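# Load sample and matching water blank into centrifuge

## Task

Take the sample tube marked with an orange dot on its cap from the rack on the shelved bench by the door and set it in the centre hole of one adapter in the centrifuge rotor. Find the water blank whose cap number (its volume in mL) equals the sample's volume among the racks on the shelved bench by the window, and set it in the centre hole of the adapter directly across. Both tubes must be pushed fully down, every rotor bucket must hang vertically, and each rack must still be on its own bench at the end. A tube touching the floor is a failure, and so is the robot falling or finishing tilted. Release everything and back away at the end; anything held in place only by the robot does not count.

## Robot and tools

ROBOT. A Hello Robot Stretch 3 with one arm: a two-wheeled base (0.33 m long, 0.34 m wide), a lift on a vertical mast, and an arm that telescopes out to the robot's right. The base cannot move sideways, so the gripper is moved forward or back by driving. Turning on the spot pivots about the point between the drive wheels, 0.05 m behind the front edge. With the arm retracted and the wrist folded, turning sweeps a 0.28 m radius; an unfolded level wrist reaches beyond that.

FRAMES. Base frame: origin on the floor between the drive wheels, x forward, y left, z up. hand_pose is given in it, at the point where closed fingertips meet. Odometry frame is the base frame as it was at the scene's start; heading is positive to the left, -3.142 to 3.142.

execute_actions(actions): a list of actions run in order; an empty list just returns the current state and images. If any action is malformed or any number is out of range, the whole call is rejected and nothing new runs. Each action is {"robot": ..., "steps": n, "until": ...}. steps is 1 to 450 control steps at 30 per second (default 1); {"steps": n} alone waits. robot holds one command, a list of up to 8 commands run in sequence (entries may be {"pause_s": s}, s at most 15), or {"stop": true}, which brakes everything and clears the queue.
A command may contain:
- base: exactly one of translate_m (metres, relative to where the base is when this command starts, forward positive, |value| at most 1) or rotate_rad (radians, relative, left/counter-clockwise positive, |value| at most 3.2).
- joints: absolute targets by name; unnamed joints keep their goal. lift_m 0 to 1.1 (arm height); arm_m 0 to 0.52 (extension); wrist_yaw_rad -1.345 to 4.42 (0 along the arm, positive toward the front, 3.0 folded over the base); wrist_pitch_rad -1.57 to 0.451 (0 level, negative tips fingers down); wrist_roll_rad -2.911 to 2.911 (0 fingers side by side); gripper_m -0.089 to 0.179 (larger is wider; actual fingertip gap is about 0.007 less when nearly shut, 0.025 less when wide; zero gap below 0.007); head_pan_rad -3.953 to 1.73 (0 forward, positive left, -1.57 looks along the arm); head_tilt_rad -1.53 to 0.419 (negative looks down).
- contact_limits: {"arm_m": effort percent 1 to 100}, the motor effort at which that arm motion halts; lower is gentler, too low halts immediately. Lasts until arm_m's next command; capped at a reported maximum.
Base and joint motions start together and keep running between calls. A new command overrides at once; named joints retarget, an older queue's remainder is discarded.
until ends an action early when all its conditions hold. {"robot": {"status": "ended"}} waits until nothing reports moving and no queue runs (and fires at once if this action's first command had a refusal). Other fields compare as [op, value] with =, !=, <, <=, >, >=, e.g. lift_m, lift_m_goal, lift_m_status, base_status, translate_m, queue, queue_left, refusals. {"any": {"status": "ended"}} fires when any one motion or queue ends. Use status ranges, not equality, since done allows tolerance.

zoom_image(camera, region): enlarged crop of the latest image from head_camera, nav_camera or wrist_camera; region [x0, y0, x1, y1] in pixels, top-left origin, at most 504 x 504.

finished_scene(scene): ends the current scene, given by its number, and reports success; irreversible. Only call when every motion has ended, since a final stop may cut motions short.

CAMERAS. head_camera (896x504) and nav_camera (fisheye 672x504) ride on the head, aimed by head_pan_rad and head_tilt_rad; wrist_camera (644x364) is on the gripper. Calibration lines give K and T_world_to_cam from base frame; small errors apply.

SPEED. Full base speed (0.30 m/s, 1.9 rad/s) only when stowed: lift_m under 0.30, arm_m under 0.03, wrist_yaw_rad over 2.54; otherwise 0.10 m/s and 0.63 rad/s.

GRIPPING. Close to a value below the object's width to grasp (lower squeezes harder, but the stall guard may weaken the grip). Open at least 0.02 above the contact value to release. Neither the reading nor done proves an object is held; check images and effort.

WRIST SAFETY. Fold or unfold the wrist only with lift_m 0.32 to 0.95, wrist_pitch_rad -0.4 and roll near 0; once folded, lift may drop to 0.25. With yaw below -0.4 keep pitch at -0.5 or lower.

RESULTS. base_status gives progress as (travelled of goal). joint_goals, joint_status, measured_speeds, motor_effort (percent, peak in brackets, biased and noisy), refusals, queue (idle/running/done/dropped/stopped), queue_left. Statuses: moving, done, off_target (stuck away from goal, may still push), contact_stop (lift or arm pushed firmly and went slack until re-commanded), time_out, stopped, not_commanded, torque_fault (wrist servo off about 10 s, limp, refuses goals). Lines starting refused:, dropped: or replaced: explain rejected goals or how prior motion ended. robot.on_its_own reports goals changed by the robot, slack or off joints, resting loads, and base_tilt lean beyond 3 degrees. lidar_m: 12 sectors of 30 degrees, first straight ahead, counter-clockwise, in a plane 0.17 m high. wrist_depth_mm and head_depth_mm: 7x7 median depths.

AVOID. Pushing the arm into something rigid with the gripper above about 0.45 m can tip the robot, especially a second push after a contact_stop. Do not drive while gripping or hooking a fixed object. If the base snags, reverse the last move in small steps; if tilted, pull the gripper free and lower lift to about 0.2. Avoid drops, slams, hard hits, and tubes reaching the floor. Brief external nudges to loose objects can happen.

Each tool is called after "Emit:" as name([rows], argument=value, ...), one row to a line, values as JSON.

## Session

Emit:
execute_actions(actions=[])

Scene clock: 0.00 s.
robot.base_odometry: x=+0.000 y=+0.000 heading=+0.000 (m, m, rad; robot's odometry frame)
robot.turned_by_wheels: +0.000 (rad since the last result)
robot.turned_by_imu: +0.000 (rad since the last result)
robot.base_tilt: forward=-1.3 right=+0.6 (deg)
robot.lidar_m: 1.37 1.37 1.59 1.89 2.25 2.05 1.10 1.09 1.27 1.70 1.78 2.28
robot.head_depth_mm: 2071 2097 2131 2126 2193 2220 2215 / 2013 2053 2075 2085 2110 2156 2156 / 1966 1658 2032 2042 2083 1435 2004 / 1880 1609 1630 1699 1486 1405 1419 / 1591 1586 1585 1922 1456 1366 1387 / 1541 1544 1563 1894 1577 1334 1354 / 1508 1520 1528 1845 1631 1297 1314
robot.base_status: not_commanded
robot.joint_positions: lift_m=+0.592 arm_m=+0.000 wrist_yaw_rad=+2.848 wrist_pitch_rad=-0.415 wrist_roll_rad=-0.011 gripper_m=+0.037 head_pan_rad=-0.006 head_tilt_rad=+0.002
robot.joint_goals: lift_m=+0.592 arm_m=+0.000 wrist_yaw_rad=+2.848 wrist_pitch_rad=-0.415 wrist_roll_rad=-0.011 gripper_m=+0.037 head_pan_rad=-0.006 head_tilt_rad=+0.002
robot.joint_status: lift_m=not_commanded arm_m=not_commanded wrist_yaw_rad=not_commanded wrist_pitch_rad=not_commanded wrist_roll_rad=not_commanded gripper_m=not_commanded head_pan_rad=not_commanded head_tilt_rad=not_commanded
robot.measured_speeds: translate_m=+0.000 rotate_rad=+0.000 lift_m=+0.000 arm_m=+0.000 wrist_yaw_rad=+0.000 wrist_pitch_rad=+0.000 wrist_roll_rad=+0.000 head_pan_rad=+0.000 head_tilt_rad=+0.000
robot: refusals=0 queue=idle queue_left=0
robot.motor_effort: left_wheel=+0 right_wheel=+0 lift_m=+24 arm_m=-1 wrist_yaw_rad=+0 wrist_pitch_rad=+4 wrist_roll_rad=+0 gripper_m=+0 head_pan_rad=+0 head_tilt_rad=+2 (%)
robot.hand_pose: x=+0.0437 y=+0.0702 z=+0.6056 quat_wxyz=(+0.245, +0.702, +0.045, +0.667) (m; robot's base frame)
robot.wrist_depth_mm: - - - - - - - / - - - - - - - / - - - - - - - / - - - - - - - / - - - - - - - / 919 - 965 940 - 918 927 / 818 - 777 799 762 795 788
pictures: head_camera (sideways: a quarter turn clockwise sets it upright), nav_camera (sideways: a quarter turn counterclockwise sets it upright), wrist_camera
camera_calibration (this result's frames):
head_camera: T_world_to_cam=[[-0.0237035, -0.0502789, -0.998454, 1.3187], [-0.0211249, 0.998537, -0.0497816, 0.070671], [0.999496, 0.0199122, -0.024731, -0.0129567], [0, 0, 0, 1]] pos_world=[0.0457009, -0.00400671, 1.31986]
nav_camera: T_world_to_cam=[[-0.00533274, 0.003254, 0.99998, -1.26466], [0.0150757, -0.999881, 0.00333408, 0.0433055], [0.999872, 0.0150932, 0.00528305, -0.0531002], [0, 0, 0, 1]] pos_world=[0.0456964, 0.048217, 1.26477]
wrist_camera: T_world_to_cam=[[0.972142, -0.234175, -0.0100599, -0.01041], [-0.133313, -0.517107, -0.845475, 0.587934], [0.192787, 0.823263, -0.53392, 0.423875], [0, 0, 0, 1]] pos_world=[0.00678133, -0.0473739, 0.723295]
Images, in order (width x height): head_camera 896x504, nav_camera 672x504, wrist_camera 644x364.

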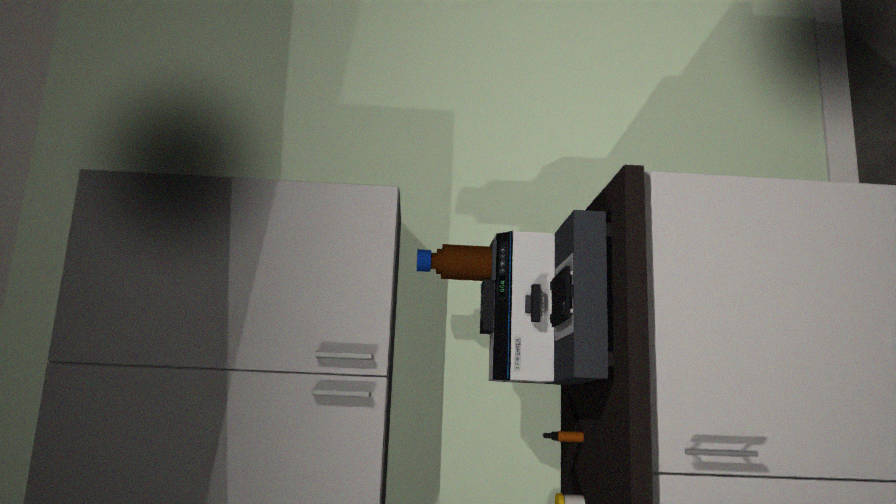

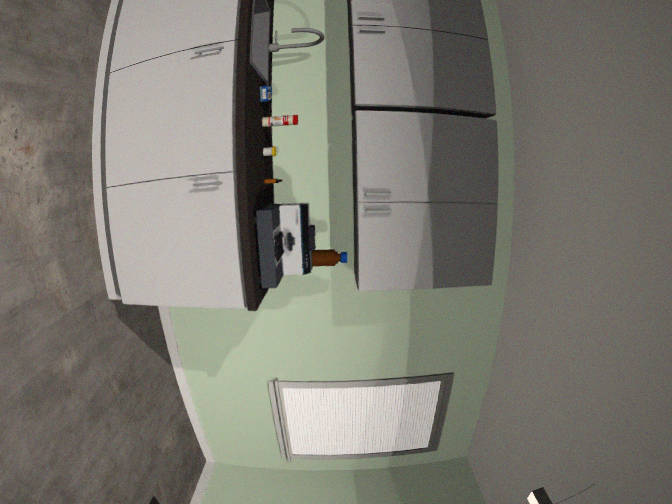

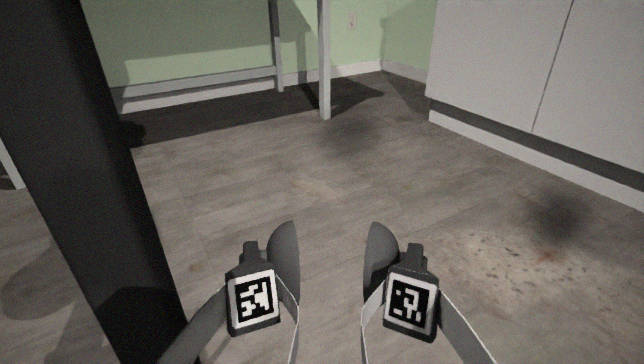

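Survey the room.

Emit:
execute_actions([
  {"robot":{"joints":{"head_pan_rad":-1.6,"head_tilt_rad":-0.5}},"steps":200,"until":{"robot":{"status":"ended"}}},
])

Emit:
execute_actions([
  {"robot":{"joints":{"head_pan_rad":-3.2,"head_tilt_rad":-0.5}},"steps":200,"until":{"robot":{"status":"ended"}}},
])

Emit:
execute_actions([
  {"robot":{"joints":{"head_pan_rad":1.5,"head_tilt_rad":-0.5}},"steps":200,"until":{"robot":{"status":"ended"}}},
])

Scene clock: 6.43 s.
robot.base_odometry: x=+0.000 y=+0.000 heading=+0.000 (m, m, rad; robot's odometry frame)
robot.turned_by_wheels: +0.000 (rad since the last result)
robot.turned_by_imu: +0.001 (rad since the last result)
robot.base_tilt: forward=-1.3 right=+0.7 (deg)
robot.lidar_m: 1.38 1.37 1.59 1.89 2.25 2.06 1.09 1.10 1.27 1.70 1.78 2.28
robot.head_depth_mm: 2276 2484 2778 2602 1969 1591 1334 / 2239 2459 2624 2479 1964 1584 1325 / 2164 2339 1915 2585 1940 1576 1319 / 2135 2267 1880 2524 1937 1578 1320 / 2081 2220 1849 2402 1938 1568 1311 / 2028 2193 1854 2307 1923 1566 1309 / 1990 2159 1712 2436 1916 1558 1309
robot.base_status: not_commanded
robot.joint_positions: lift_m=+0.592 arm_m=+0.000 wrist_yaw_rad=+2.848 wrist_pitch_rad=-0.415 wrist_roll_rad=-0.011 gripper_m=+0.037 head_pan_rad=-1.593 head_tilt_rad=-0.493
robot.joint_goals: lift_m=+0.592 arm_m=+0.000 wrist_yaw_rad=+2.848 wrist_pitch_rad=-0.415 wrist_roll_rad=-0.011 gripper_m=+0.037 head_pan_rad=-1.600 head_tilt_rad=-0.500
robot.joint_status: lift_m=not_commanded arm_m=not_commanded wrist_yaw_rad=not_commanded wrist_pitch_rad=not_commanded wrist_roll_rad=not_commanded gripper_m=not_commanded head_pan_rad=done head_tilt_rad=done
robot.measured_speeds: translate_m=+0.000 rotate_rad=+0.000 lift_m=+0.000 arm_m=+0.000 wrist_yaw_rad=+0.000 wrist_pitch_rad=+0.000 wrist_roll_rad=+0.000 head_pan_rad=+0.000 head_tilt_rad=+0.000
robot: refusals=0 queue=done queue_left=0
robot.motor_effort: left_wheel=+0(0) right_wheel=+0(0) lift_m=+23(23) arm_m=+0(1) wrist_yaw_rad=+0(0) wrist_pitch_rad=+4(5) wrist_roll_rad=+0(0) gripper_m=+0(0) head_pan_rad=-4(36) head_tilt_rad=-2(20) (%)
robot.hand_pose: x=+0.0437 y=+0.0702 z=+0.6056 quat_wxyz=(+0.245, +0.702, +0.045, +0.667) (m; robot's base frame)
robot.wrist_depth_mm: - - - - - - - / - - - - - - - / - - - - - - - / - - - - - - - / - - - - - - - / 946 - 964 912 - 924 909 / 823 - 782 813 770 793 788
pictures: head_camera (sideways: a quarter turn clockwise sets it upright), nav_camera (sideways: a quarter turn counterclockwise sets it upright), wrist_camera
camera_calibration (this result's frames):
head_camera: T_world_to_cam=[[-0.0395464, 0.495913, -0.867471, 1.14766], [0.999192, 0.02591, -0.0307391, 0.0396294], [0.00723222, -0.867985, -0.496537, 0.607164], [0, 0, 0, 1]] pos_world=[0.00139726, -0.0431569, 1.29826]
nav_camera: T_world_to_cam=[[-0.00711219, -0.470322, 0.882466, -1.11104], [-0.999973, 0.00149558, -0.00726214, 0.0632911], [0.00209575, -0.882493, -0.47032, 0.572016], [0, 0, 0, 1]] pos_world=[0.0541887, -0.017841, 1.24995]
wrist_camera: T_world_to_cam=[[0.972142, -0.234175, -0.0100597, -0.0104101], [-0.133313, -0.517107, -0.845475, 0.587934], [0.192787, 0.823263, -0.53392, 0.423875], [0, 0, 0, 1]] pos_world=[0.00678135, -0.047374, 0.723295]
Images, in order (width x height): head_camera 896x504, nav_camera 672x504, wrist_camera 644x364.

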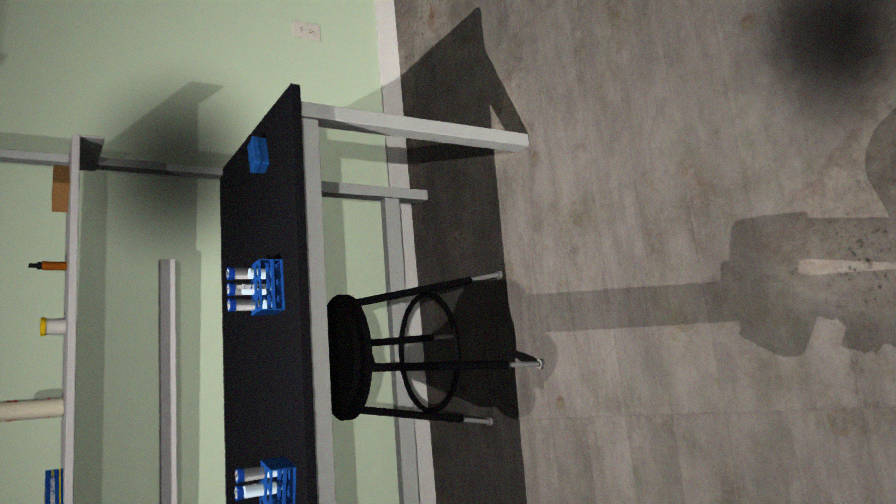

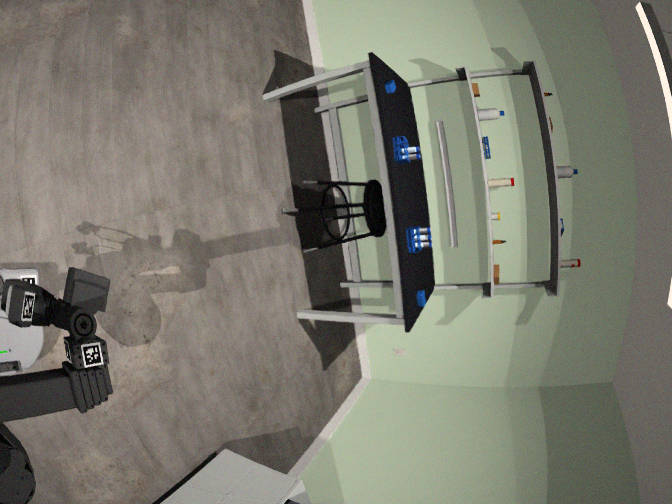

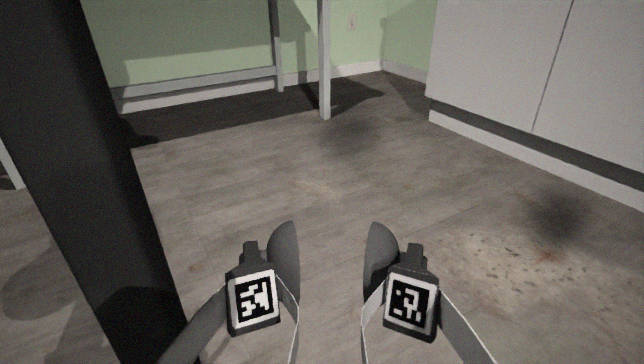

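Scene clock: 7.83 s.
robot.base_odometry: x=+0.000 y=+0.000 heading=+0.000 (m, m, rad; robot's odometry frame)
robot.turned_by_wheels: +0.000 (rad since the last result)
robot.turned_by_imu: +0.000 (rad since the last result)
robot.base_tilt: forward=-1.2 right=+0.7 (deg)
robot.lidar_m: 1.37 1.37 1.59 1.89 2.24 2.05 1.09 1.10 1.27 1.70 1.78 2.28
robot.head_depth_mm: 1703 1884 2089 2336 1959 1586 1325 / 1686 1851 2034 2273 1947 1582 1314 / 1636 1812 2000 2245 1953 1579 1323 / 1600 1760 1968 2148 1928 1569 1313 / 1571 1723 1886 2097 1953 1562 1309 / 1540 1670 1819 1513 1358 1478 1309 / 1480 1543 1470 1193 1309 1455 1305
robot.base_status: not_commanded
robot.joint_positions: lift_m=+0.592 arm_m=+0.000 wrist_yaw_rad=+2.848 wrist_pitch_rad=-0.415 wrist_roll_rad=-0.011 gripper_m=+0.037 head_pan_rad=-3.193 head_tilt_rad=-0.494
robot.joint_goals: lift_m=+0.592 arm_m=+0.000 wrist_yaw_rad=+2.848 wrist_pitch_rad=-0.415 wrist_roll_rad=-0.011 gripper_m=+0.037 head_pan_rad=-3.200 head_tilt_rad=-0.500
robot.joint_status: lift_m=not_commanded arm_m=not_commanded wrist_yaw_rad=not_commanded wrist_pitch_rad=not_commanded wrist_roll_rad=not_commanded gripper_m=not_commanded head_pan_rad=done head_tilt_rad=done
robot.measured_speeds: translate_m=+0.000 rotate_rad=+0.000 lift_m=+0.000 arm_m=+0.000 wrist_yaw_rad=+0.000 wrist_pitch_rad=+0.000 wrist_roll_rad=+0.000 head_pan_rad=+0.000 head_tilt_rad=+0.000
robot: refusals=0 queue=done queue_left=0
robot.motor_effort: left_wheel=+0(0) right_wheel=+0(0) lift_m=+23(23) arm_m=+0(1) wrist_yaw_rad=+0(0) wrist_pitch_rad=+5(4) wrist_roll_rad=+0(0) gripper_m=+0(0) head_pan_rad=-3(35) head_tilt_rad=-2(1) (%)
robot.hand_pose: x=+0.0437 y=+0.0702 z=+0.6056 quat_wxyz=(+0.245, +0.702, +0.045, +0.667) (m; robot's base frame)
robot.wrist_depth_mm: - - - - - - - / - - - - - - - / - - - - - - - / - - - - - - - / - - - - - - - / 937 - 958 915 - 907 912 / 809 - 782 800 777 799 795
pictures: head_camera (sideways: a quarter turn clockwise sets it upright), nav_camera (sideways: a quarter turn counterclockwise sets it upright), wrist_camera
camera_calibration (this result's frames):
head_camera: T_world_to_cam=[[0.496996, 0.0250378, -0.867392, 1.14428], [-0.00328049, -0.999522, -0.0307314, 0.0457345], [-0.867747, 0.0181189, -0.496676, 0.612683], [0, 0, 0, 1]] pos_world=[-0.0369005, 0.00596125, 1.29825]
nav_camera: T_world_to_cam=[[-0.470055, 0.0208535, 0.882391, -1.10812], [0.0307033, 0.999502, -0.00726543, 0.0570083], [-0.882103, 0.0236771, -0.470461, 0.577594], [0, 0, 0, 1]] pos_world=[-0.0131296, -0.0475474, 1.24994]
wrist_camera: T_world_to_cam=[[0.972142, -0.234175, -0.0100598, -0.0104101], [-0.133313, -0.517107, -0.845475, 0.587934], [0.192787, 0.823263, -0.53392, 0.423875], [0, 0, 0, 1]] pos_world=[0.00678135, -0.047374, 0.723295]
Images, in order (width x height): head_camera 896x504, nav_camera 672x504, wrist_camera 644x364.

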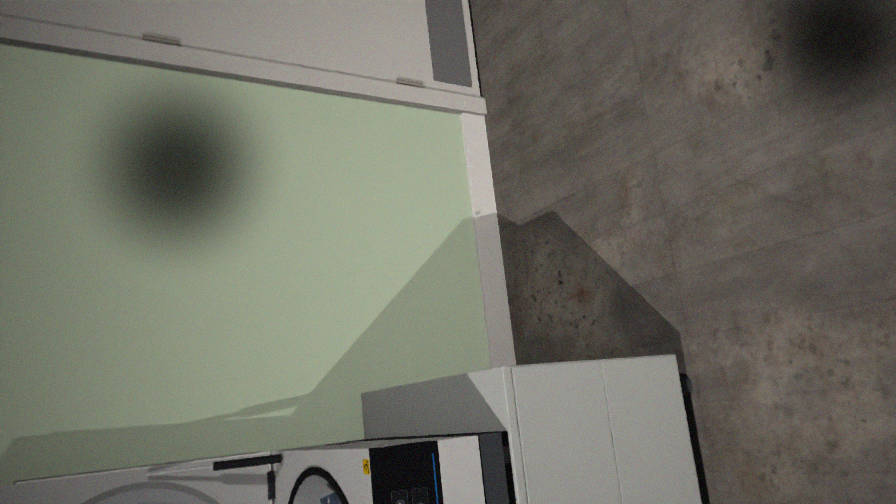

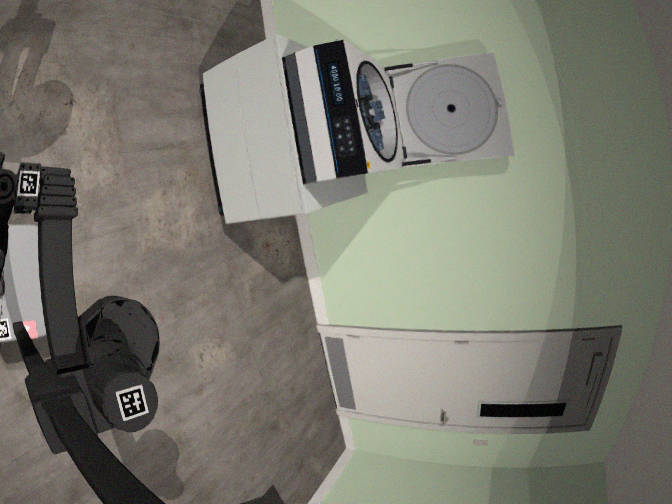

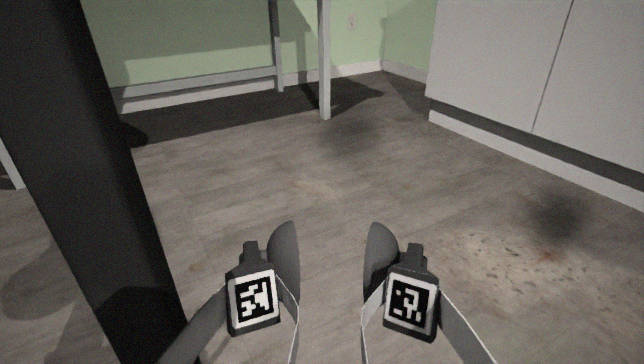

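Scene clock: 10.67 s.
robot.base_odometry: x=+0.000 y=+0.000 heading=+0.000 (m, m, rad; robot's odometry frame)
robot.turned_by_wheels: +0.000 (rad since the last result)
robot.turned_by_imu: +0.000 (rad since the last result)
robot.base_tilt: forward=-1.3 right=+0.7 (deg)
robot.lidar_m: 1.37 1.37 1.59 1.89 2.25 2.06 1.09 1.10 1.27 1.70 1.78 2.28
robot.head_depth_mm: 2297 2549 2855 2607 1972 1591 1327 / 2249 2459 1940 2472 1966 1579 1333 / 2149 2328 2533 2579 1974 1591 1322 / 2110 2272 1875 2573 1935 1571 1321 / 2066 2210 1859 2520 1946 1569 1311 / 2009 2150 1842 2485 1942 1559 1311 / 1949 2069 1689 2403 1919 1555 1306
robot.base_status: not_commanded
robot.joint_positions: lift_m=+0.592 arm_m=+0.000 wrist_yaw_rad=+2.848 wrist_pitch_rad=-0.415 wrist_roll_rad=-0.011 gripper_m=+0.037 head_pan_rad=+1.493 head_tilt_rad=-0.494
robot.joint_goals: lift_m=+0.592 arm_m=+0.000 wrist_yaw_rad=+2.848 wrist_pitch_rad=-0.415 wrist_roll_rad=-0.011 gripper_m=+0.037 head_pan_rad=+1.500 head_tilt_rad=-0.500
robot.joint_status: lift_m=not_commanded arm_m=not_commanded wrist_yaw_rad=not_commanded wrist_pitch_rad=not_commanded wrist_roll_rad=not_commanded gripper_m=not_commanded head_pan_rad=done head_tilt_rad=done
robot.measured_speeds: translate_m=+0.000 rotate_rad=+0.000 lift_m=+0.000 arm_m=+0.000 wrist_yaw_rad=+0.000 wrist_pitch_rad=+0.000 wrist_roll_rad=+0.000 head_pan_rad=+0.000 head_tilt_rad=+0.000
robot: refusals=0 queue=done queue_left=0
robot.motor_effort: left_wheel=+0(0) right_wheel=+0(0) lift_m=+24(23) arm_m=+0(1) wrist_yaw_rad=+0(0) wrist_pitch_rad=+4(4) wrist_roll_rad=+0(0) gripper_m=+0(0) head_pan_rad=+2(31) head_tilt_rad=-1(3) (%)
robot.hand_pose: x=+0.0437 y=+0.0702 z=+0.6056 quat_wxyz=(+0.245, +0.702, +0.045, +0.667) (m; robot's base frame)
robot.wrist_depth_mm: - - - - - - - / - - - - - - - / - - - - - - - / - - - - - - - / - - - - - - - / 941 - 972 935 - 907 912 / 811 - 776 794 770 796 793
pictures: head_camera (sideways: a quarter turn clockwise sets it upright), nav_camera (sideways: a quarter turn counterclockwise sets it upright), wrist_camera
camera_calibration (this result's frames):
head_camera: T_world_to_cam=[[0.0116834, -0.497489, -0.867392, 1.14724], [-0.999074, 0.0301185, -0.0307314, 0.0518089], [0.0414131, 0.866947, -0.496676, 0.607137], [0, 0, 0, 1]] pos_world=[0.0132138, 0.042825, 1.29825]
nav_camera: T_world_to_cam=[[0.033468, 0.469326, 0.882391, -1.11119], [0.998317, -0.0575309, -0.00726543, 0.0511058], [0.0473548, 0.881149, -0.470462, 0.571924], [0, 0, 0, 1]] pos_world=[-0.0409139, 0.0204995, 1.24994]
wrist_camera: T_world_to_cam=[[0.972142, -0.234175, -0.0100599, -0.01041], [-0.133313, -0.517107, -0.845475, 0.587934], [0.192787, 0.823263, -0.53392, 0.423875], [0, 0, 0, 1]] pos_world=[0.00678136, -0.047374, 0.723295]
Images, in order (width x height): head_camera 896x504, nav_camera 672x504, wrist_camera 644x364.

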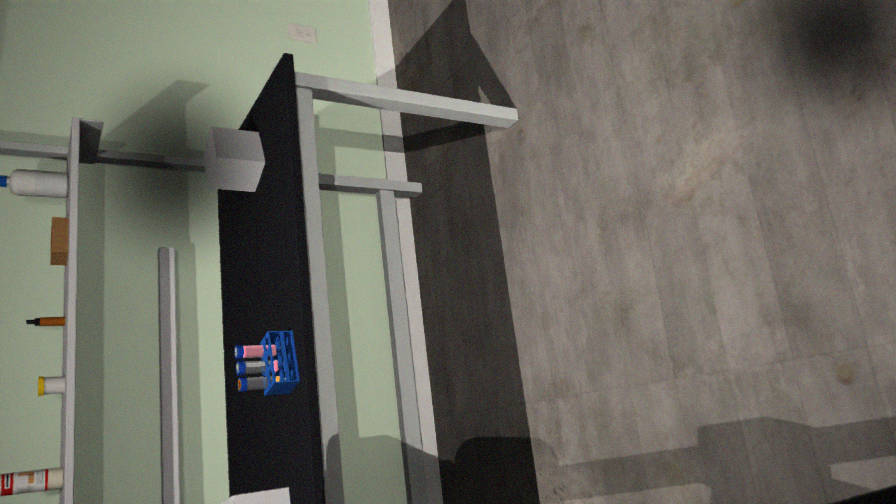

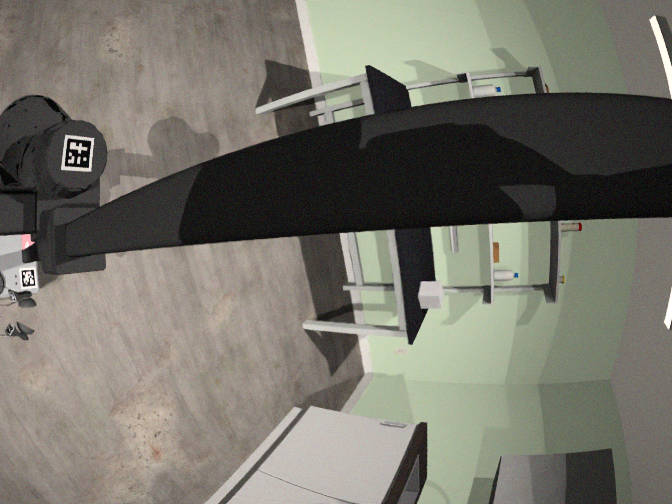

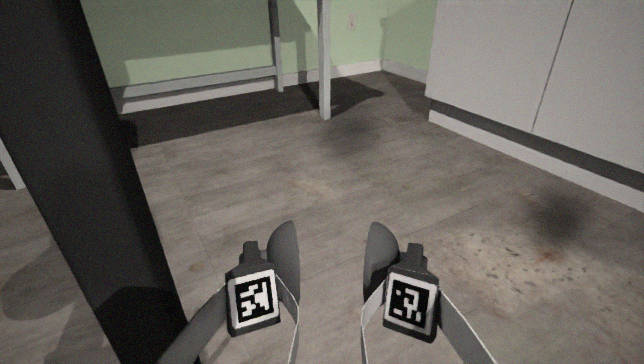

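Emit:
zoom_image(camera="head_camera", region=[210,310,330,410])

Region (210, 310, 330, 410) of head_camera's 896x504 image, scaled by 4.200, with more detail than that image has.

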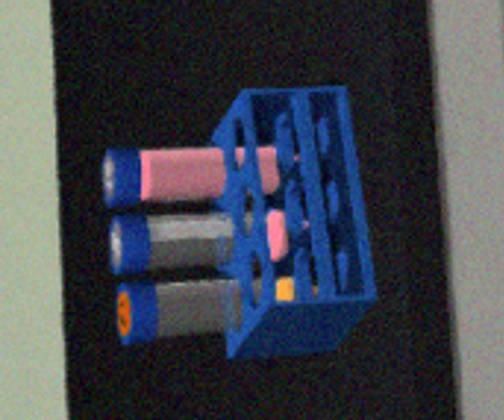

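Emit:
execute_actions([
  {"robot":[{"base":{"rotate_rad":1.56},"joints":{"lift_m":0.94,"head_pan_rad":-1.5,"head_tilt_rad":-0.7}},{"base":{"translate_m":1.0}},{"base":{"translate_m":0.27}},{"base":{"rotate_rad":1.56}},{"base":{"translate_m":0.25},"joints":{"wrist_yaw_rad":0.0}}],"steps":450,"until":{"robot":{"status":"ended"}}},
  {"steps":450,"until":{"robot":{"status":"ended"}}},
])

Scene clock: 46.57 s.
robot.base_odometry: x=-0.236 y=+1.275 heading=+3.120 (m, m, rad; robot's odometry frame)
robot.turned_by_wheels: +3.120 (rad since the last result)
robot.turned_by_imu: +3.145 (rad since the last result)
robot.base_tilt: forward=-1.2 right=+0.7 (deg)
robot.lidar_m: 0.62 1.89 1.70 3.04 3.26 1.49 1.27 0.89 1.11 0.95 0.94 0.64
robot.head_depth_mm: 966 1093 1002 795 692 - - / 956 1079 999 828 - - - / 940 1066 987 815 - - - / 929 1044 993 785 639 548 1171 / 915 1032 988 784 653 558 1173 / 907 965 981 787 653 557 1155 / 891 950 981 782 651 556 1131
robot.base_status: done (translate_m +0.2500 of +0.2500)
robot.joint_positions: lift_m=+0.939 arm_m=+0.000 wrist_yaw_rad=+0.002 wrist_pitch_rad=-0.416 wrist_roll_rad=-0.011 gripper_m=+0.037 head_pan_rad=-1.493 head_tilt_rad=-0.691
robot.joint_goals: lift_m=+0.940 arm_m=+0.000 wrist_yaw_rad=+0.000 wrist_pitch_rad=-0.416 wrist_roll_rad=-0.011 gripper_m=+0.037 head_pan_rad=-1.500 head_tilt_rad=-0.700
robot.joint_status: lift_m=done arm_m=not_commanded wrist_yaw_rad=done wrist_pitch_rad=not_commanded wrist_roll_rad=not_commanded gripper_m=not_commanded head_pan_rad=done head_tilt_rad=done
robot.measured_speeds: translate_m=+0.000 rotate_rad=+0.000 lift_m=+0.000 arm_m=+0.000 wrist_yaw_rad=+0.000 wrist_pitch_rad=+0.000 wrist_roll_rad=+0.000 head_pan_rad=+0.000 head_tilt_rad=+0.000
robot: refusals=0 queue=done queue_left=0
robot.motor_effort: left_wheel=-2(7) right_wheel=+3(8) lift_m=+32(33) arm_m=+0(1) wrist_yaw_rad=-2(3) wrist_pitch_rad=+5(5) wrist_roll_rad=+0(0) gripper_m=+1(0) head_pan_rad=-4(36) head_tilt_rad=-3(13) (%)
robot.hand_pose: x=-0.0211 y=-0.3697 z=+0.9526 quat_wxyz=(+0.696, +0.148, -0.688, -0.145) (m; robot's base frame)
robot.wrist_depth_mm: 662 684 717 755 787 878 932 / 644 743 780 824 892 941 - / 744 760 806 777 786 775 772 / 610 609 601 592 586 586 552 / 494 488 487 480 496 477 478 / 411 407 418 382 - 396 395 / 352 352 213 225 325 343 339
pictures: head_camera (sideways: a quarter turn clockwise sets it upright), nav_camera (sideways: a quarter turn counterclockwise sets it upright), wrist_camera
camera_calibration (this result's frames):
head_camera: T_world_to_cam=[[-0.101209, 0.649808, -0.75333, 0.999227], [0.991252, 0.130347, -0.0207391, 0.0266523], [0.0847176, -0.748838, -0.657316, 0.815859], [0, 0, 0, 1]] pos_world=[0.00559426, -0.0418341, 1.28958]
nav_camera: T_world_to_cam=[[0.0525008, -0.632404, 0.772858, -0.968492], [-0.995295, -0.0962438, -0.011142, 0.0683113], [0.081429, -0.768637, -0.634482, 0.78511], [0, 0, 0, 1]] pos_world=[0.0549059, -0.00243929, 1.24741]
wrist_camera: T_world_to_cam=[[-0.998226, -0.0586823, -0.0100999, -0.0235638], [-0.0228481, 0.534114, -0.845103, 1.03591], [0.0549872, -0.843373, -0.534508, 0.365269], [0, 0, 0, 1]] pos_world=[-0.0199385, -0.246619, 1.07045]
Images, in order (width x height): head_camera 896x504, nav_camera 672x504, wrist_camera 644x364.

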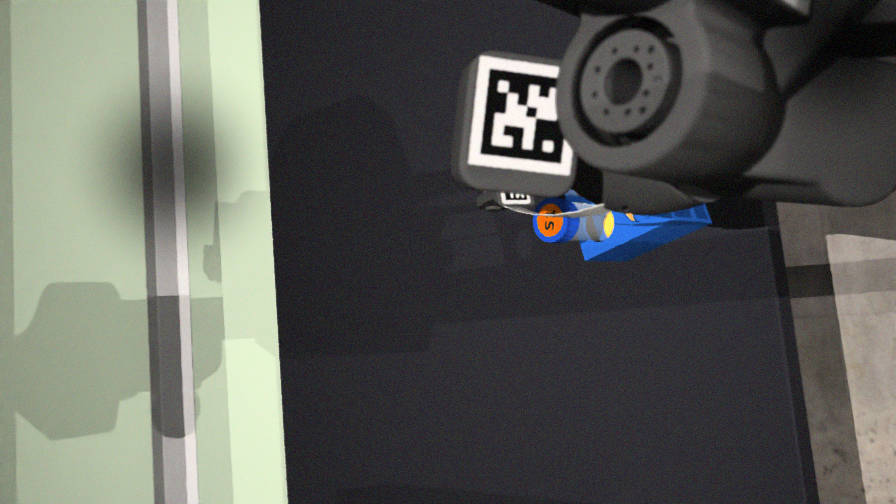

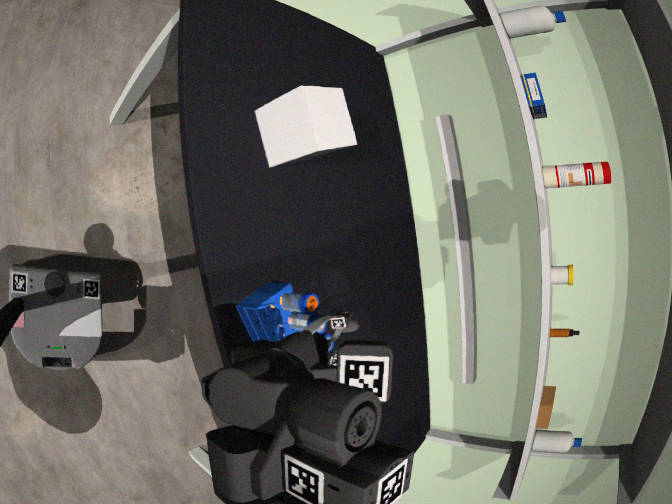

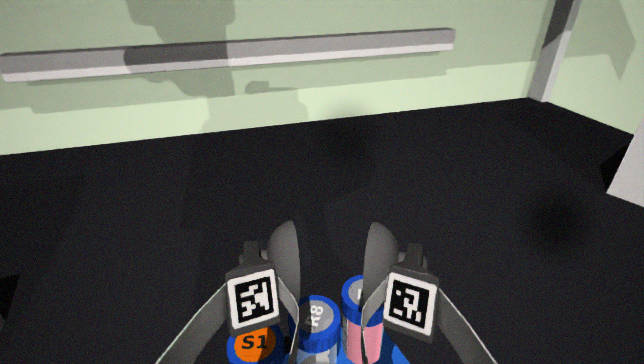

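Emit:
execute_actions([
  {"robot":[{"base":{"translate_m":0.045},"joints":{"lift_m":1.02,"wrist_pitch_rad":-1.0,"gripper_m":0.065}},{"joints":{"arm_m":0.12,"head_tilt_rad":-0.9}}],"steps":450,"until":{"robot":{"status":"ended"}}},
])

Scene clock: 57.90 s.
robot.base_odometry: x=-0.281 y=+1.276 heading=+3.120 (m, m, rad; robot's odometry frame)
robot.turned_by_wheels: +0.000 (rad since the last result)
robot.turned_by_imu: +0.001 (rad since the last result)
robot.base_tilt: forward=-1.2 right=+0.5 (deg)
robot.lidar_m: 0.58 1.84 1.69 2.25 3.28 1.54 1.32 0.93 1.10 0.93 0.93 0.59
robot.head_depth_mm: - - 733 599 591 1259 1136 / - - - 564 571 1264 1146 / 996 891 767 598 570 1256 1151 / 982 891 752 647 568 1252 1148 / 971 889 749 647 569 1259 1136 / 959 893 749 647 569 1243 1131 / 941 891 733 614 568 1240 1129
robot.base_status: done (translate_m +0.0450 of +0.0450)
robot.joint_positions: lift_m=+1.019 arm_m=+0.120 wrist_yaw_rad=+0.001 wrist_pitch_rad=-1.005 wrist_roll_rad=-0.011 gripper_m=+0.065 head_pan_rad=-1.493 head_tilt_rad=-0.889
robot.joint_goals: lift_m=+1.020 arm_m=+0.120 wrist_yaw_rad=+0.000 wrist_pitch_rad=-1.000 wrist_roll_rad=-0.011 gripper_m=+0.065 head_pan_rad=-1.500 head_tilt_rad=-0.900
robot.joint_status: lift_m=done arm_m=done wrist_yaw_rad=done wrist_pitch_rad=done wrist_roll_rad=not_commanded gripper_m=done head_pan_rad=done head_tilt_rad=done
robot.measured_speeds: translate_m=+0.000 rotate_rad=+0.000 lift_m=+0.000 arm_m=+0.000 wrist_yaw_rad=+0.000 wrist_pitch_rad=+0.000 wrist_roll_rad=+0.000 head_pan_rad=+0.000 head_tilt_rad=+0.000
robot: refusals=0 queue=done queue_left=0
robot.motor_effort: left_wheel=-2(4) right_wheel=+3(9) lift_m=+32(35) arm_m=+4(5) wrist_yaw_rad=-1(2) wrist_pitch_rad=+2(6) wrist_roll_rad=+0(0) gripper_m=+0(79) head_pan_rad=-4(3) head_tilt_rad=-4(15) (%)
robot.hand_pose: x=-0.0215 y=-0.3817 z=+0.9290 quat_wxyz=(+0.623, +0.343, -0.616, -0.339) (m; robot's base frame)
robot.wrist_depth_mm: 487 476 471 467 461 452 445 / 444 438 429 428 421 417 413 / 408 404 398 396 389 387 382 / 379 375 372 368 364 358 356 / 346 350 352 342 221 335 333 / 324 330 - 211 216 317 312 / 310 311 305 297 273 298 297
pictures: head_camera (sideways: a quarter turn clockwise sets it upright), nav_camera (sideways: a quarter turn counterclockwise sets it upright), wrist_camera
camera_calibration (this result's frames):
head_camera: T_world_to_cam=[[-0.111622, 0.784453, -0.610061, 0.812595], [0.991029, 0.13328, -0.0099475, 0.0126002], [0.0735053, -0.605698, -0.792292, 0.991465], [0, 0, 0, 1]] pos_world=[0.00533802, -0.0385937, 1.28139]
nav_camera: T_world_to_cam=[[0.0632438, -0.771272, 0.633356, -0.78676], [-0.995503, -0.0936056, -0.0145827, 0.0727887], [0.0705329, -0.629585, -0.773723, 0.966272], [0, 0, 0, 1]] pos_world=[0.0540651, 0.00835766, 1.24699]
wrist_camera: T_world_to_cam=[[-0.99833, -0.0418784, -0.0397983, 0.0090665], [-0.0221389, 0.913603, -0.406005, 0.759274], [0.0533627, -0.404446, -0.913004, 0.861644], [0, 0, 0, 1]] pos_world=[-0.0201188, -0.344807, 1.09531]
Images, in order (width x height): head_camera 896x504, nav_camera 672x504, wrist_camera 644x364.

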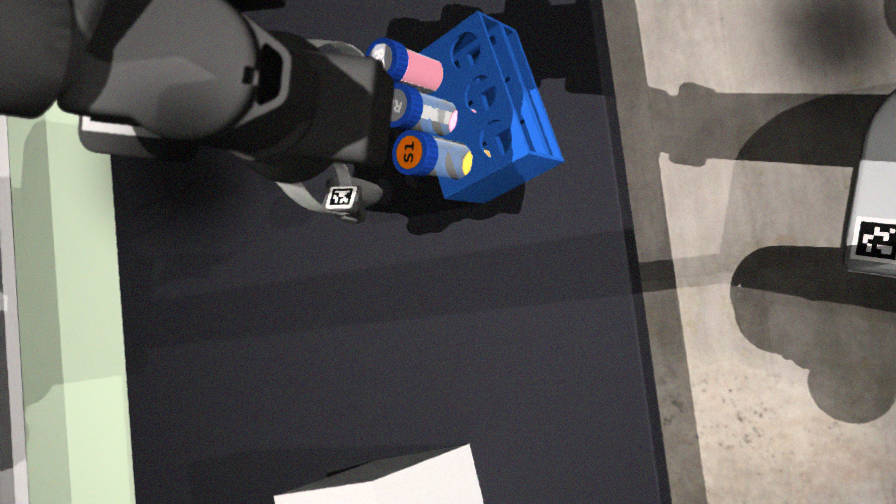

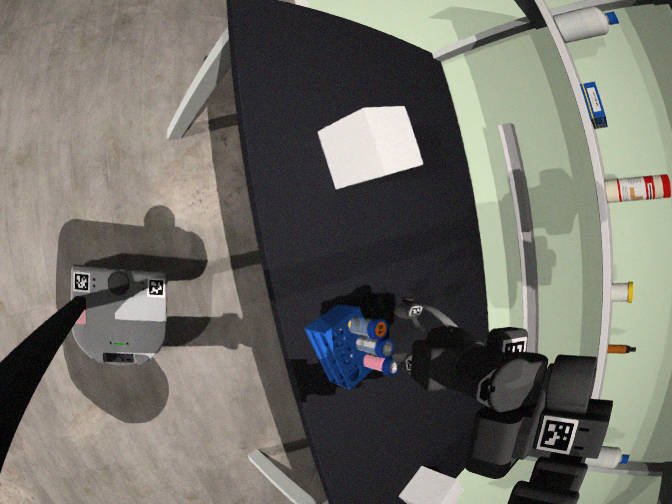

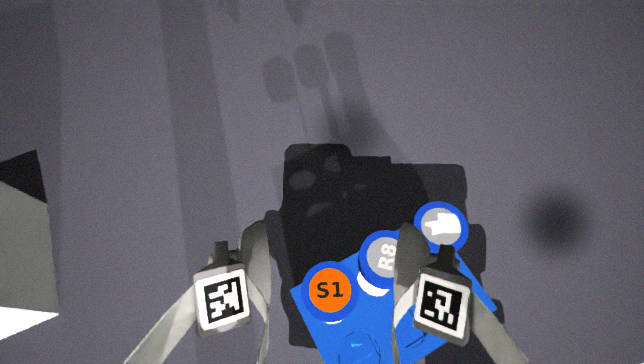

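Emit:
execute_actions([
  {"robot":{"joints":{"lift_m":0.975,"arm_m":0.138,"gripper_m":0.06}},"steps":450,"until":{"robot":{"status":"ended"}}},
])

Scene clock: 63.10 s.
robot.base_odometry: x=-0.281 y=+1.276 heading=+3.120 (m, m, rad; robot's odometry frame)
robot.turned_by_wheels: +0.000 (rad since the last result)
robot.turned_by_imu: +0.001 (rad since the last result)
robot.base_tilt: forward=-1.2 right=+0.5 (deg)
robot.lidar_m: 0.57 1.85 1.68 2.25 3.31 1.54 1.31 0.93 1.09 0.93 0.93 0.59
robot.head_depth_mm: - - 720 612 591 1255 1135 / 987 - - 575 579 1260 1143 / 999 892 783 612 571 1254 1150 / 988 894 750 648 569 1257 1150 / 970 893 748 648 569 1257 1133 / 956 893 751 646 570 1239 1133 / 943 886 734 611 568 1235 1132
robot.base_status: done (translate_m +0.0450 of +0.0450)
robot.joint_positions: lift_m=+0.984 arm_m=+0.138 wrist_yaw_rad=-0.002 wrist_pitch_rad=-0.973 wrist_roll_rad=-0.014 gripper_m=+0.060 head_pan_rad=-1.493 head_tilt_rad=-0.889
robot.joint_goals: lift_m=+0.984 arm_m=+0.138 wrist_yaw_rad=+0.000 wrist_pitch_rad=-1.000 wrist_roll_rad=-0.014 gripper_m=+0.060 head_pan_rad=-1.500 head_tilt_rad=-0.900
robot.joint_status: lift_m=contact_stop arm_m=done wrist_yaw_rad=done wrist_pitch_rad=done wrist_roll_rad=not_commanded gripper_m=done head_pan_rad=done head_tilt_rad=done
robot.measured_speeds: translate_m=+0.000 rotate_rad=-0.001 lift_m=+0.000 arm_m=+0.000 wrist_yaw_rad=+0.000 wrist_pitch_rad=+0.000 wrist_roll_rad=+0.000 head_pan_rad=+0.000 head_tilt_rad=+0.000
robot: refusals=0 queue=dropped queue_left=0
robot.on_its_own: lift_m is slack since a contact_stop, until your next command for it (your +0.975 is given up)
robot.motor_effort: left_wheel=-2(3) right_wheel=+3(6) lift_m=+21(31) arm_m=+6(8) wrist_yaw_rad=+3(3) wrist_pitch_rad=-10(13) wrist_roll_rad=+1(2) gripper_m=-2(34) head_pan_rad=-3(4) head_tilt_rad=-4(4) (%)
robot.hand_pose: x=-0.0219 y=-0.4069 z=+0.8975 quat_wxyz=(+0.629, +0.332, -0.621, -0.329) (m; robot's base frame)
robot.wrist_depth_mm: 453 450 448 439 434 430 423 / 410 409 404 399 394 388 386 / 376 377 368 364 360 358 355 / 346 347 343 338 333 332 329 / 322 320 321 315 313 305 306 / 301 298 - 291 176 287 285 / 283 282 277 170 225 267 269
pictures: head_camera (sideways: a quarter turn clockwise sets it upright), nav_camera (sideways: a quarter turn counterclockwise sets it upright), wrist_camera
camera_calibration (this result's frames):
head_camera: T_world_to_cam=[[-0.111643, 0.78474, -0.609687, 0.812109], [0.991028, 0.133283, -0.00992104, 0.0125658], [0.0734755, -0.605325, -0.79258, 0.991839], [0, 0, 0, 1]] pos_world=[0.00533721, -0.0385841, 1.28137]
nav_camera: T_world_to_cam=[[0.063266, -0.771571, 0.63299, -0.786284], [-0.995503, -0.0935974, -0.0145903, 0.0727986], [0.0705037, -0.62922, -0.774022, 0.966661], [0, 0, 0, 1]] pos_world=[0.0540631, 0.00838346, 1.24699]
wrist_camera: T_world_to_cam=[[-0.998404, -0.0430204, -0.0365939, 0.00306746], [-0.0228516, 0.900217, -0.434841, 0.789856], [0.0516495, -0.433311, -0.899763, 0.79906], [0, 0, 0, 1]] pos_world=[-0.020159, -0.364669, 1.06254]
Images, in order (width x height): head_camera 896x504, nav_camera 672x504, wrist_camera 644x364.

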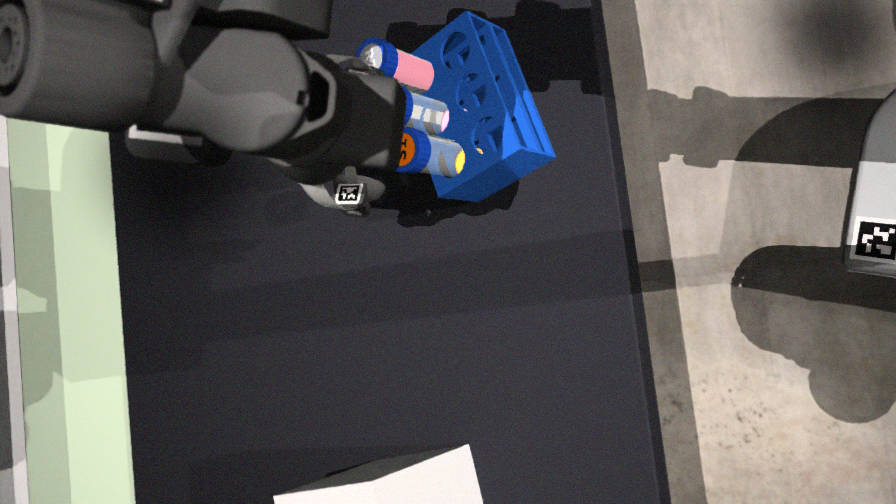

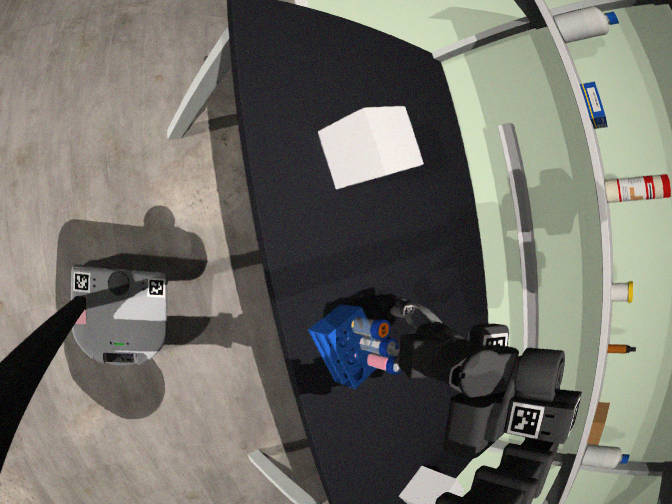

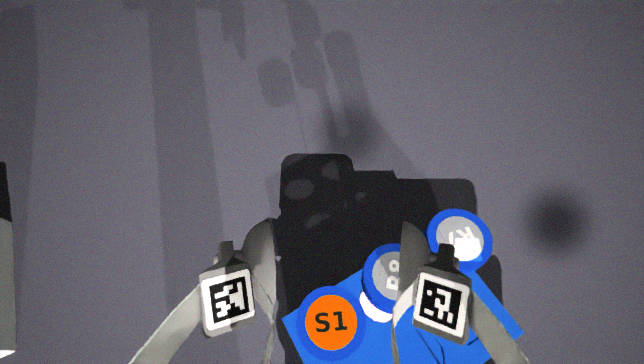

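Emit:
execute_actions([
  {"robot":[{"joints":{"lift_m":1.01,"wrist_pitch_rad":-1.0}},{"base":{"translate_m":0.012},"joints":{"arm_m":0.112,"gripper_m":0.058}},{"joints":{"lift_m":0.975}}],"steps":450,"until":{"robot":{"status":"ended"}}},
])

Emit:
zoom_image(camera="head_camera", region=[280,0,580,240])

Scene clock: 72.23 s.
robot.base_odometry: x=-0.293 y=+1.277 heading=+3.120 (m, m, rad; robot's odometry frame)
robot.turned_by_wheels: +0.000 (rad since the last result)
robot.turned_by_imu: +0.002 (rad since the last result)
robot.base_tilt: forward=-1.2 right=+0.5 (deg)
robot.lidar_m: 0.56 1.83 1.68 2.22 3.30 1.55 1.33 0.94 1.09 0.93 0.93 0.58
robot.head_depth_mm: 974 - - 582 590 1250 1135 / 975 - - 569 568 1265 1145 / 995 919 767 611 570 1260 1149 / 985 893 749 646 569 1259 1150 / 966 894 750 645 569 1242 1134 / 956 891 748 648 570 1235 1133 / 943 890 701 605 569 1212 1130
robot.base_status: done (translate_m +0.0120 of +0.0120)
robot.joint_positions: lift_m=+0.976 arm_m=+0.112 wrist_yaw_rad=-0.001 wrist_pitch_rad=-1.005 wrist_roll_rad=-0.014 gripper_m=+0.058 head_pan_rad=-1.493 head_tilt_rad=-0.889
robot.joint_goals: lift_m=+0.975 arm_m=+0.112 wrist_yaw_rad=+0.000 wrist_pitch_rad=-1.000 wrist_roll_rad=-0.014 gripper_m=+0.058 head_pan_rad=-1.500 head_tilt_rad=-0.900
robot.joint_status: lift_m=done arm_m=done wrist_yaw_rad=done wrist_pitch_rad=done wrist_roll_rad=not_commanded gripper_m=done head_pan_rad=done head_tilt_rad=done
robot.measured_speeds: translate_m=+0.000 rotate_rad=+0.000 lift_m=+0.000 arm_m=+0.000 wrist_yaw_rad=+0.000 wrist_pitch_rad=+0.000 wrist_roll_rad=+0.000 head_pan_rad=+0.000 head_tilt_rad=+0.000
robot: refusals=0 queue=done queue_left=0
robot.motor_effort: left_wheel=+0(2) right_wheel=+2(7) lift_m=+11(34) arm_m=-5(4) wrist_yaw_rad=+2(3) wrist_pitch_rad=+1(10) wrist_roll_rad=+1(1) gripper_m=+0(19) head_pan_rad=-3(3) head_tilt_rad=-3(3) (%)
robot.hand_pose: x=-0.0218 y=-0.3743 z=+0.8851 quat_wxyz=(+0.624, +0.343, -0.615, -0.339) (m; robot's base frame)
robot.wrist_depth_mm: 419 414 407 404 399 391 393 / 383 378 371 371 369 363 360 / 356 352 348 343 337 337 332 / 329 325 322 320 189 188 309 / 306 306 302 295 177 283 292 / 288 285 - 228 - 254 274 / 271 271 264 262 257 260 260
pictures: head_camera (sideways: a quarter turn clockwise sets it upright), nav_camera (sideways: a quarter turn counterclockwise sets it upright), wrist_camera
camera_calibration (this result's frames):
head_camera: T_world_to_cam=[[-0.111642, 0.78474, -0.609687, 0.812109], [0.991029, 0.133282, -0.00992105, 0.0125658], [0.0734746, -0.605325, -0.79258, 0.991839], [0, 0, 0, 1]] pos_world=[0.00533716, -0.0385841, 1.28137]
nav_camera: T_world_to_cam=[[0.0632649, -0.771571, 0.63299, -0.786284], [-0.995503, -0.093596, -0.0145903, 0.0727986], [0.0705028, -0.629221, -0.774022, 0.966661], [0, 0, 0, 1]] pos_world=[0.0540631, 0.00838338, 1.24699]
wrist_camera: T_world_to_cam=[[-0.998374, -0.0424494, -0.0380475, 0.00560857], [-0.0233973, 0.913776, -0.405544, 0.734273], [0.051982, -0.403995, -0.913283, 0.824958], [0, 0, 0, 1]] pos_world=[-0.0201036, -0.337444, 1.05141]
Images, in order (width x height): head_camera 896x504, nav_camera 672x504, wrist_camera 644x364.

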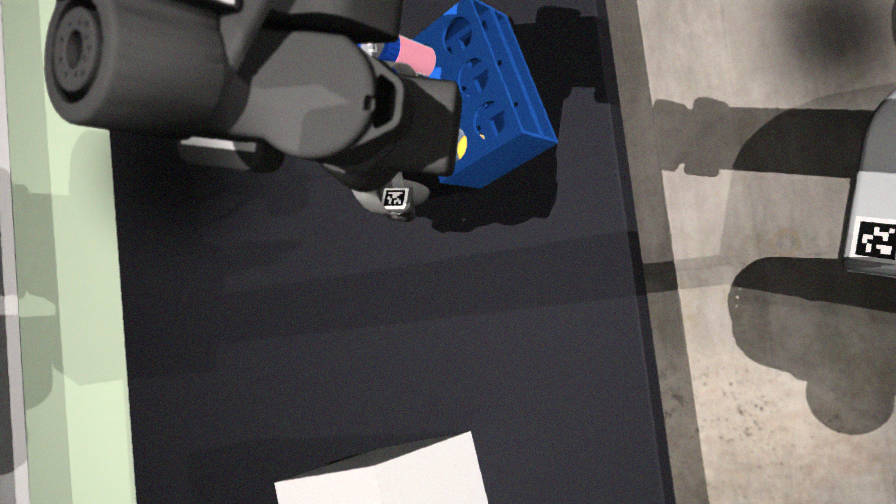

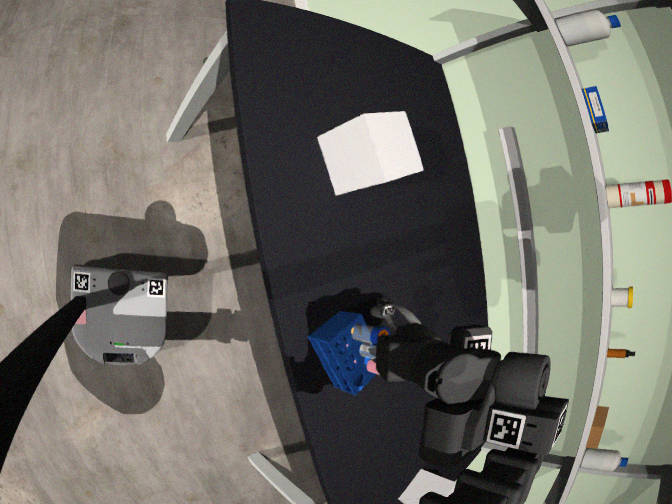

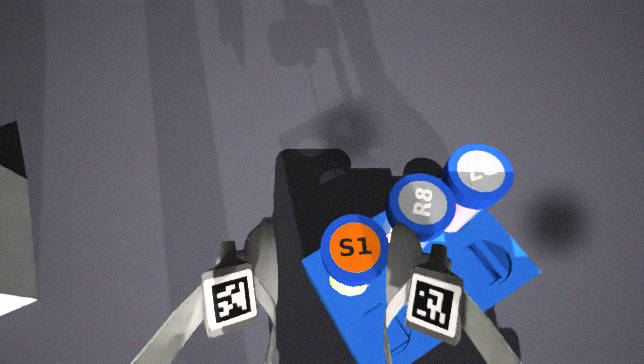

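Region (280, 0, 580, 240) of head_camera's 896x504 image, scaled by 1.680, with more detail than that image has; it fills the top 403 rows of this view, and the rest is white.

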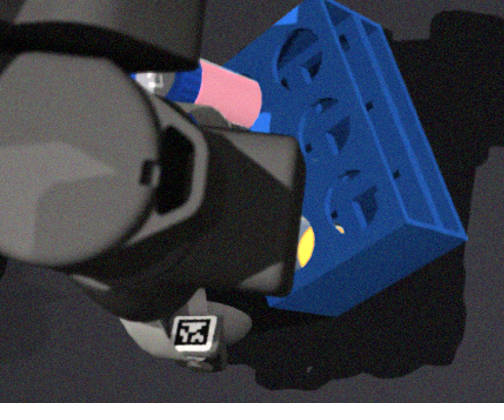

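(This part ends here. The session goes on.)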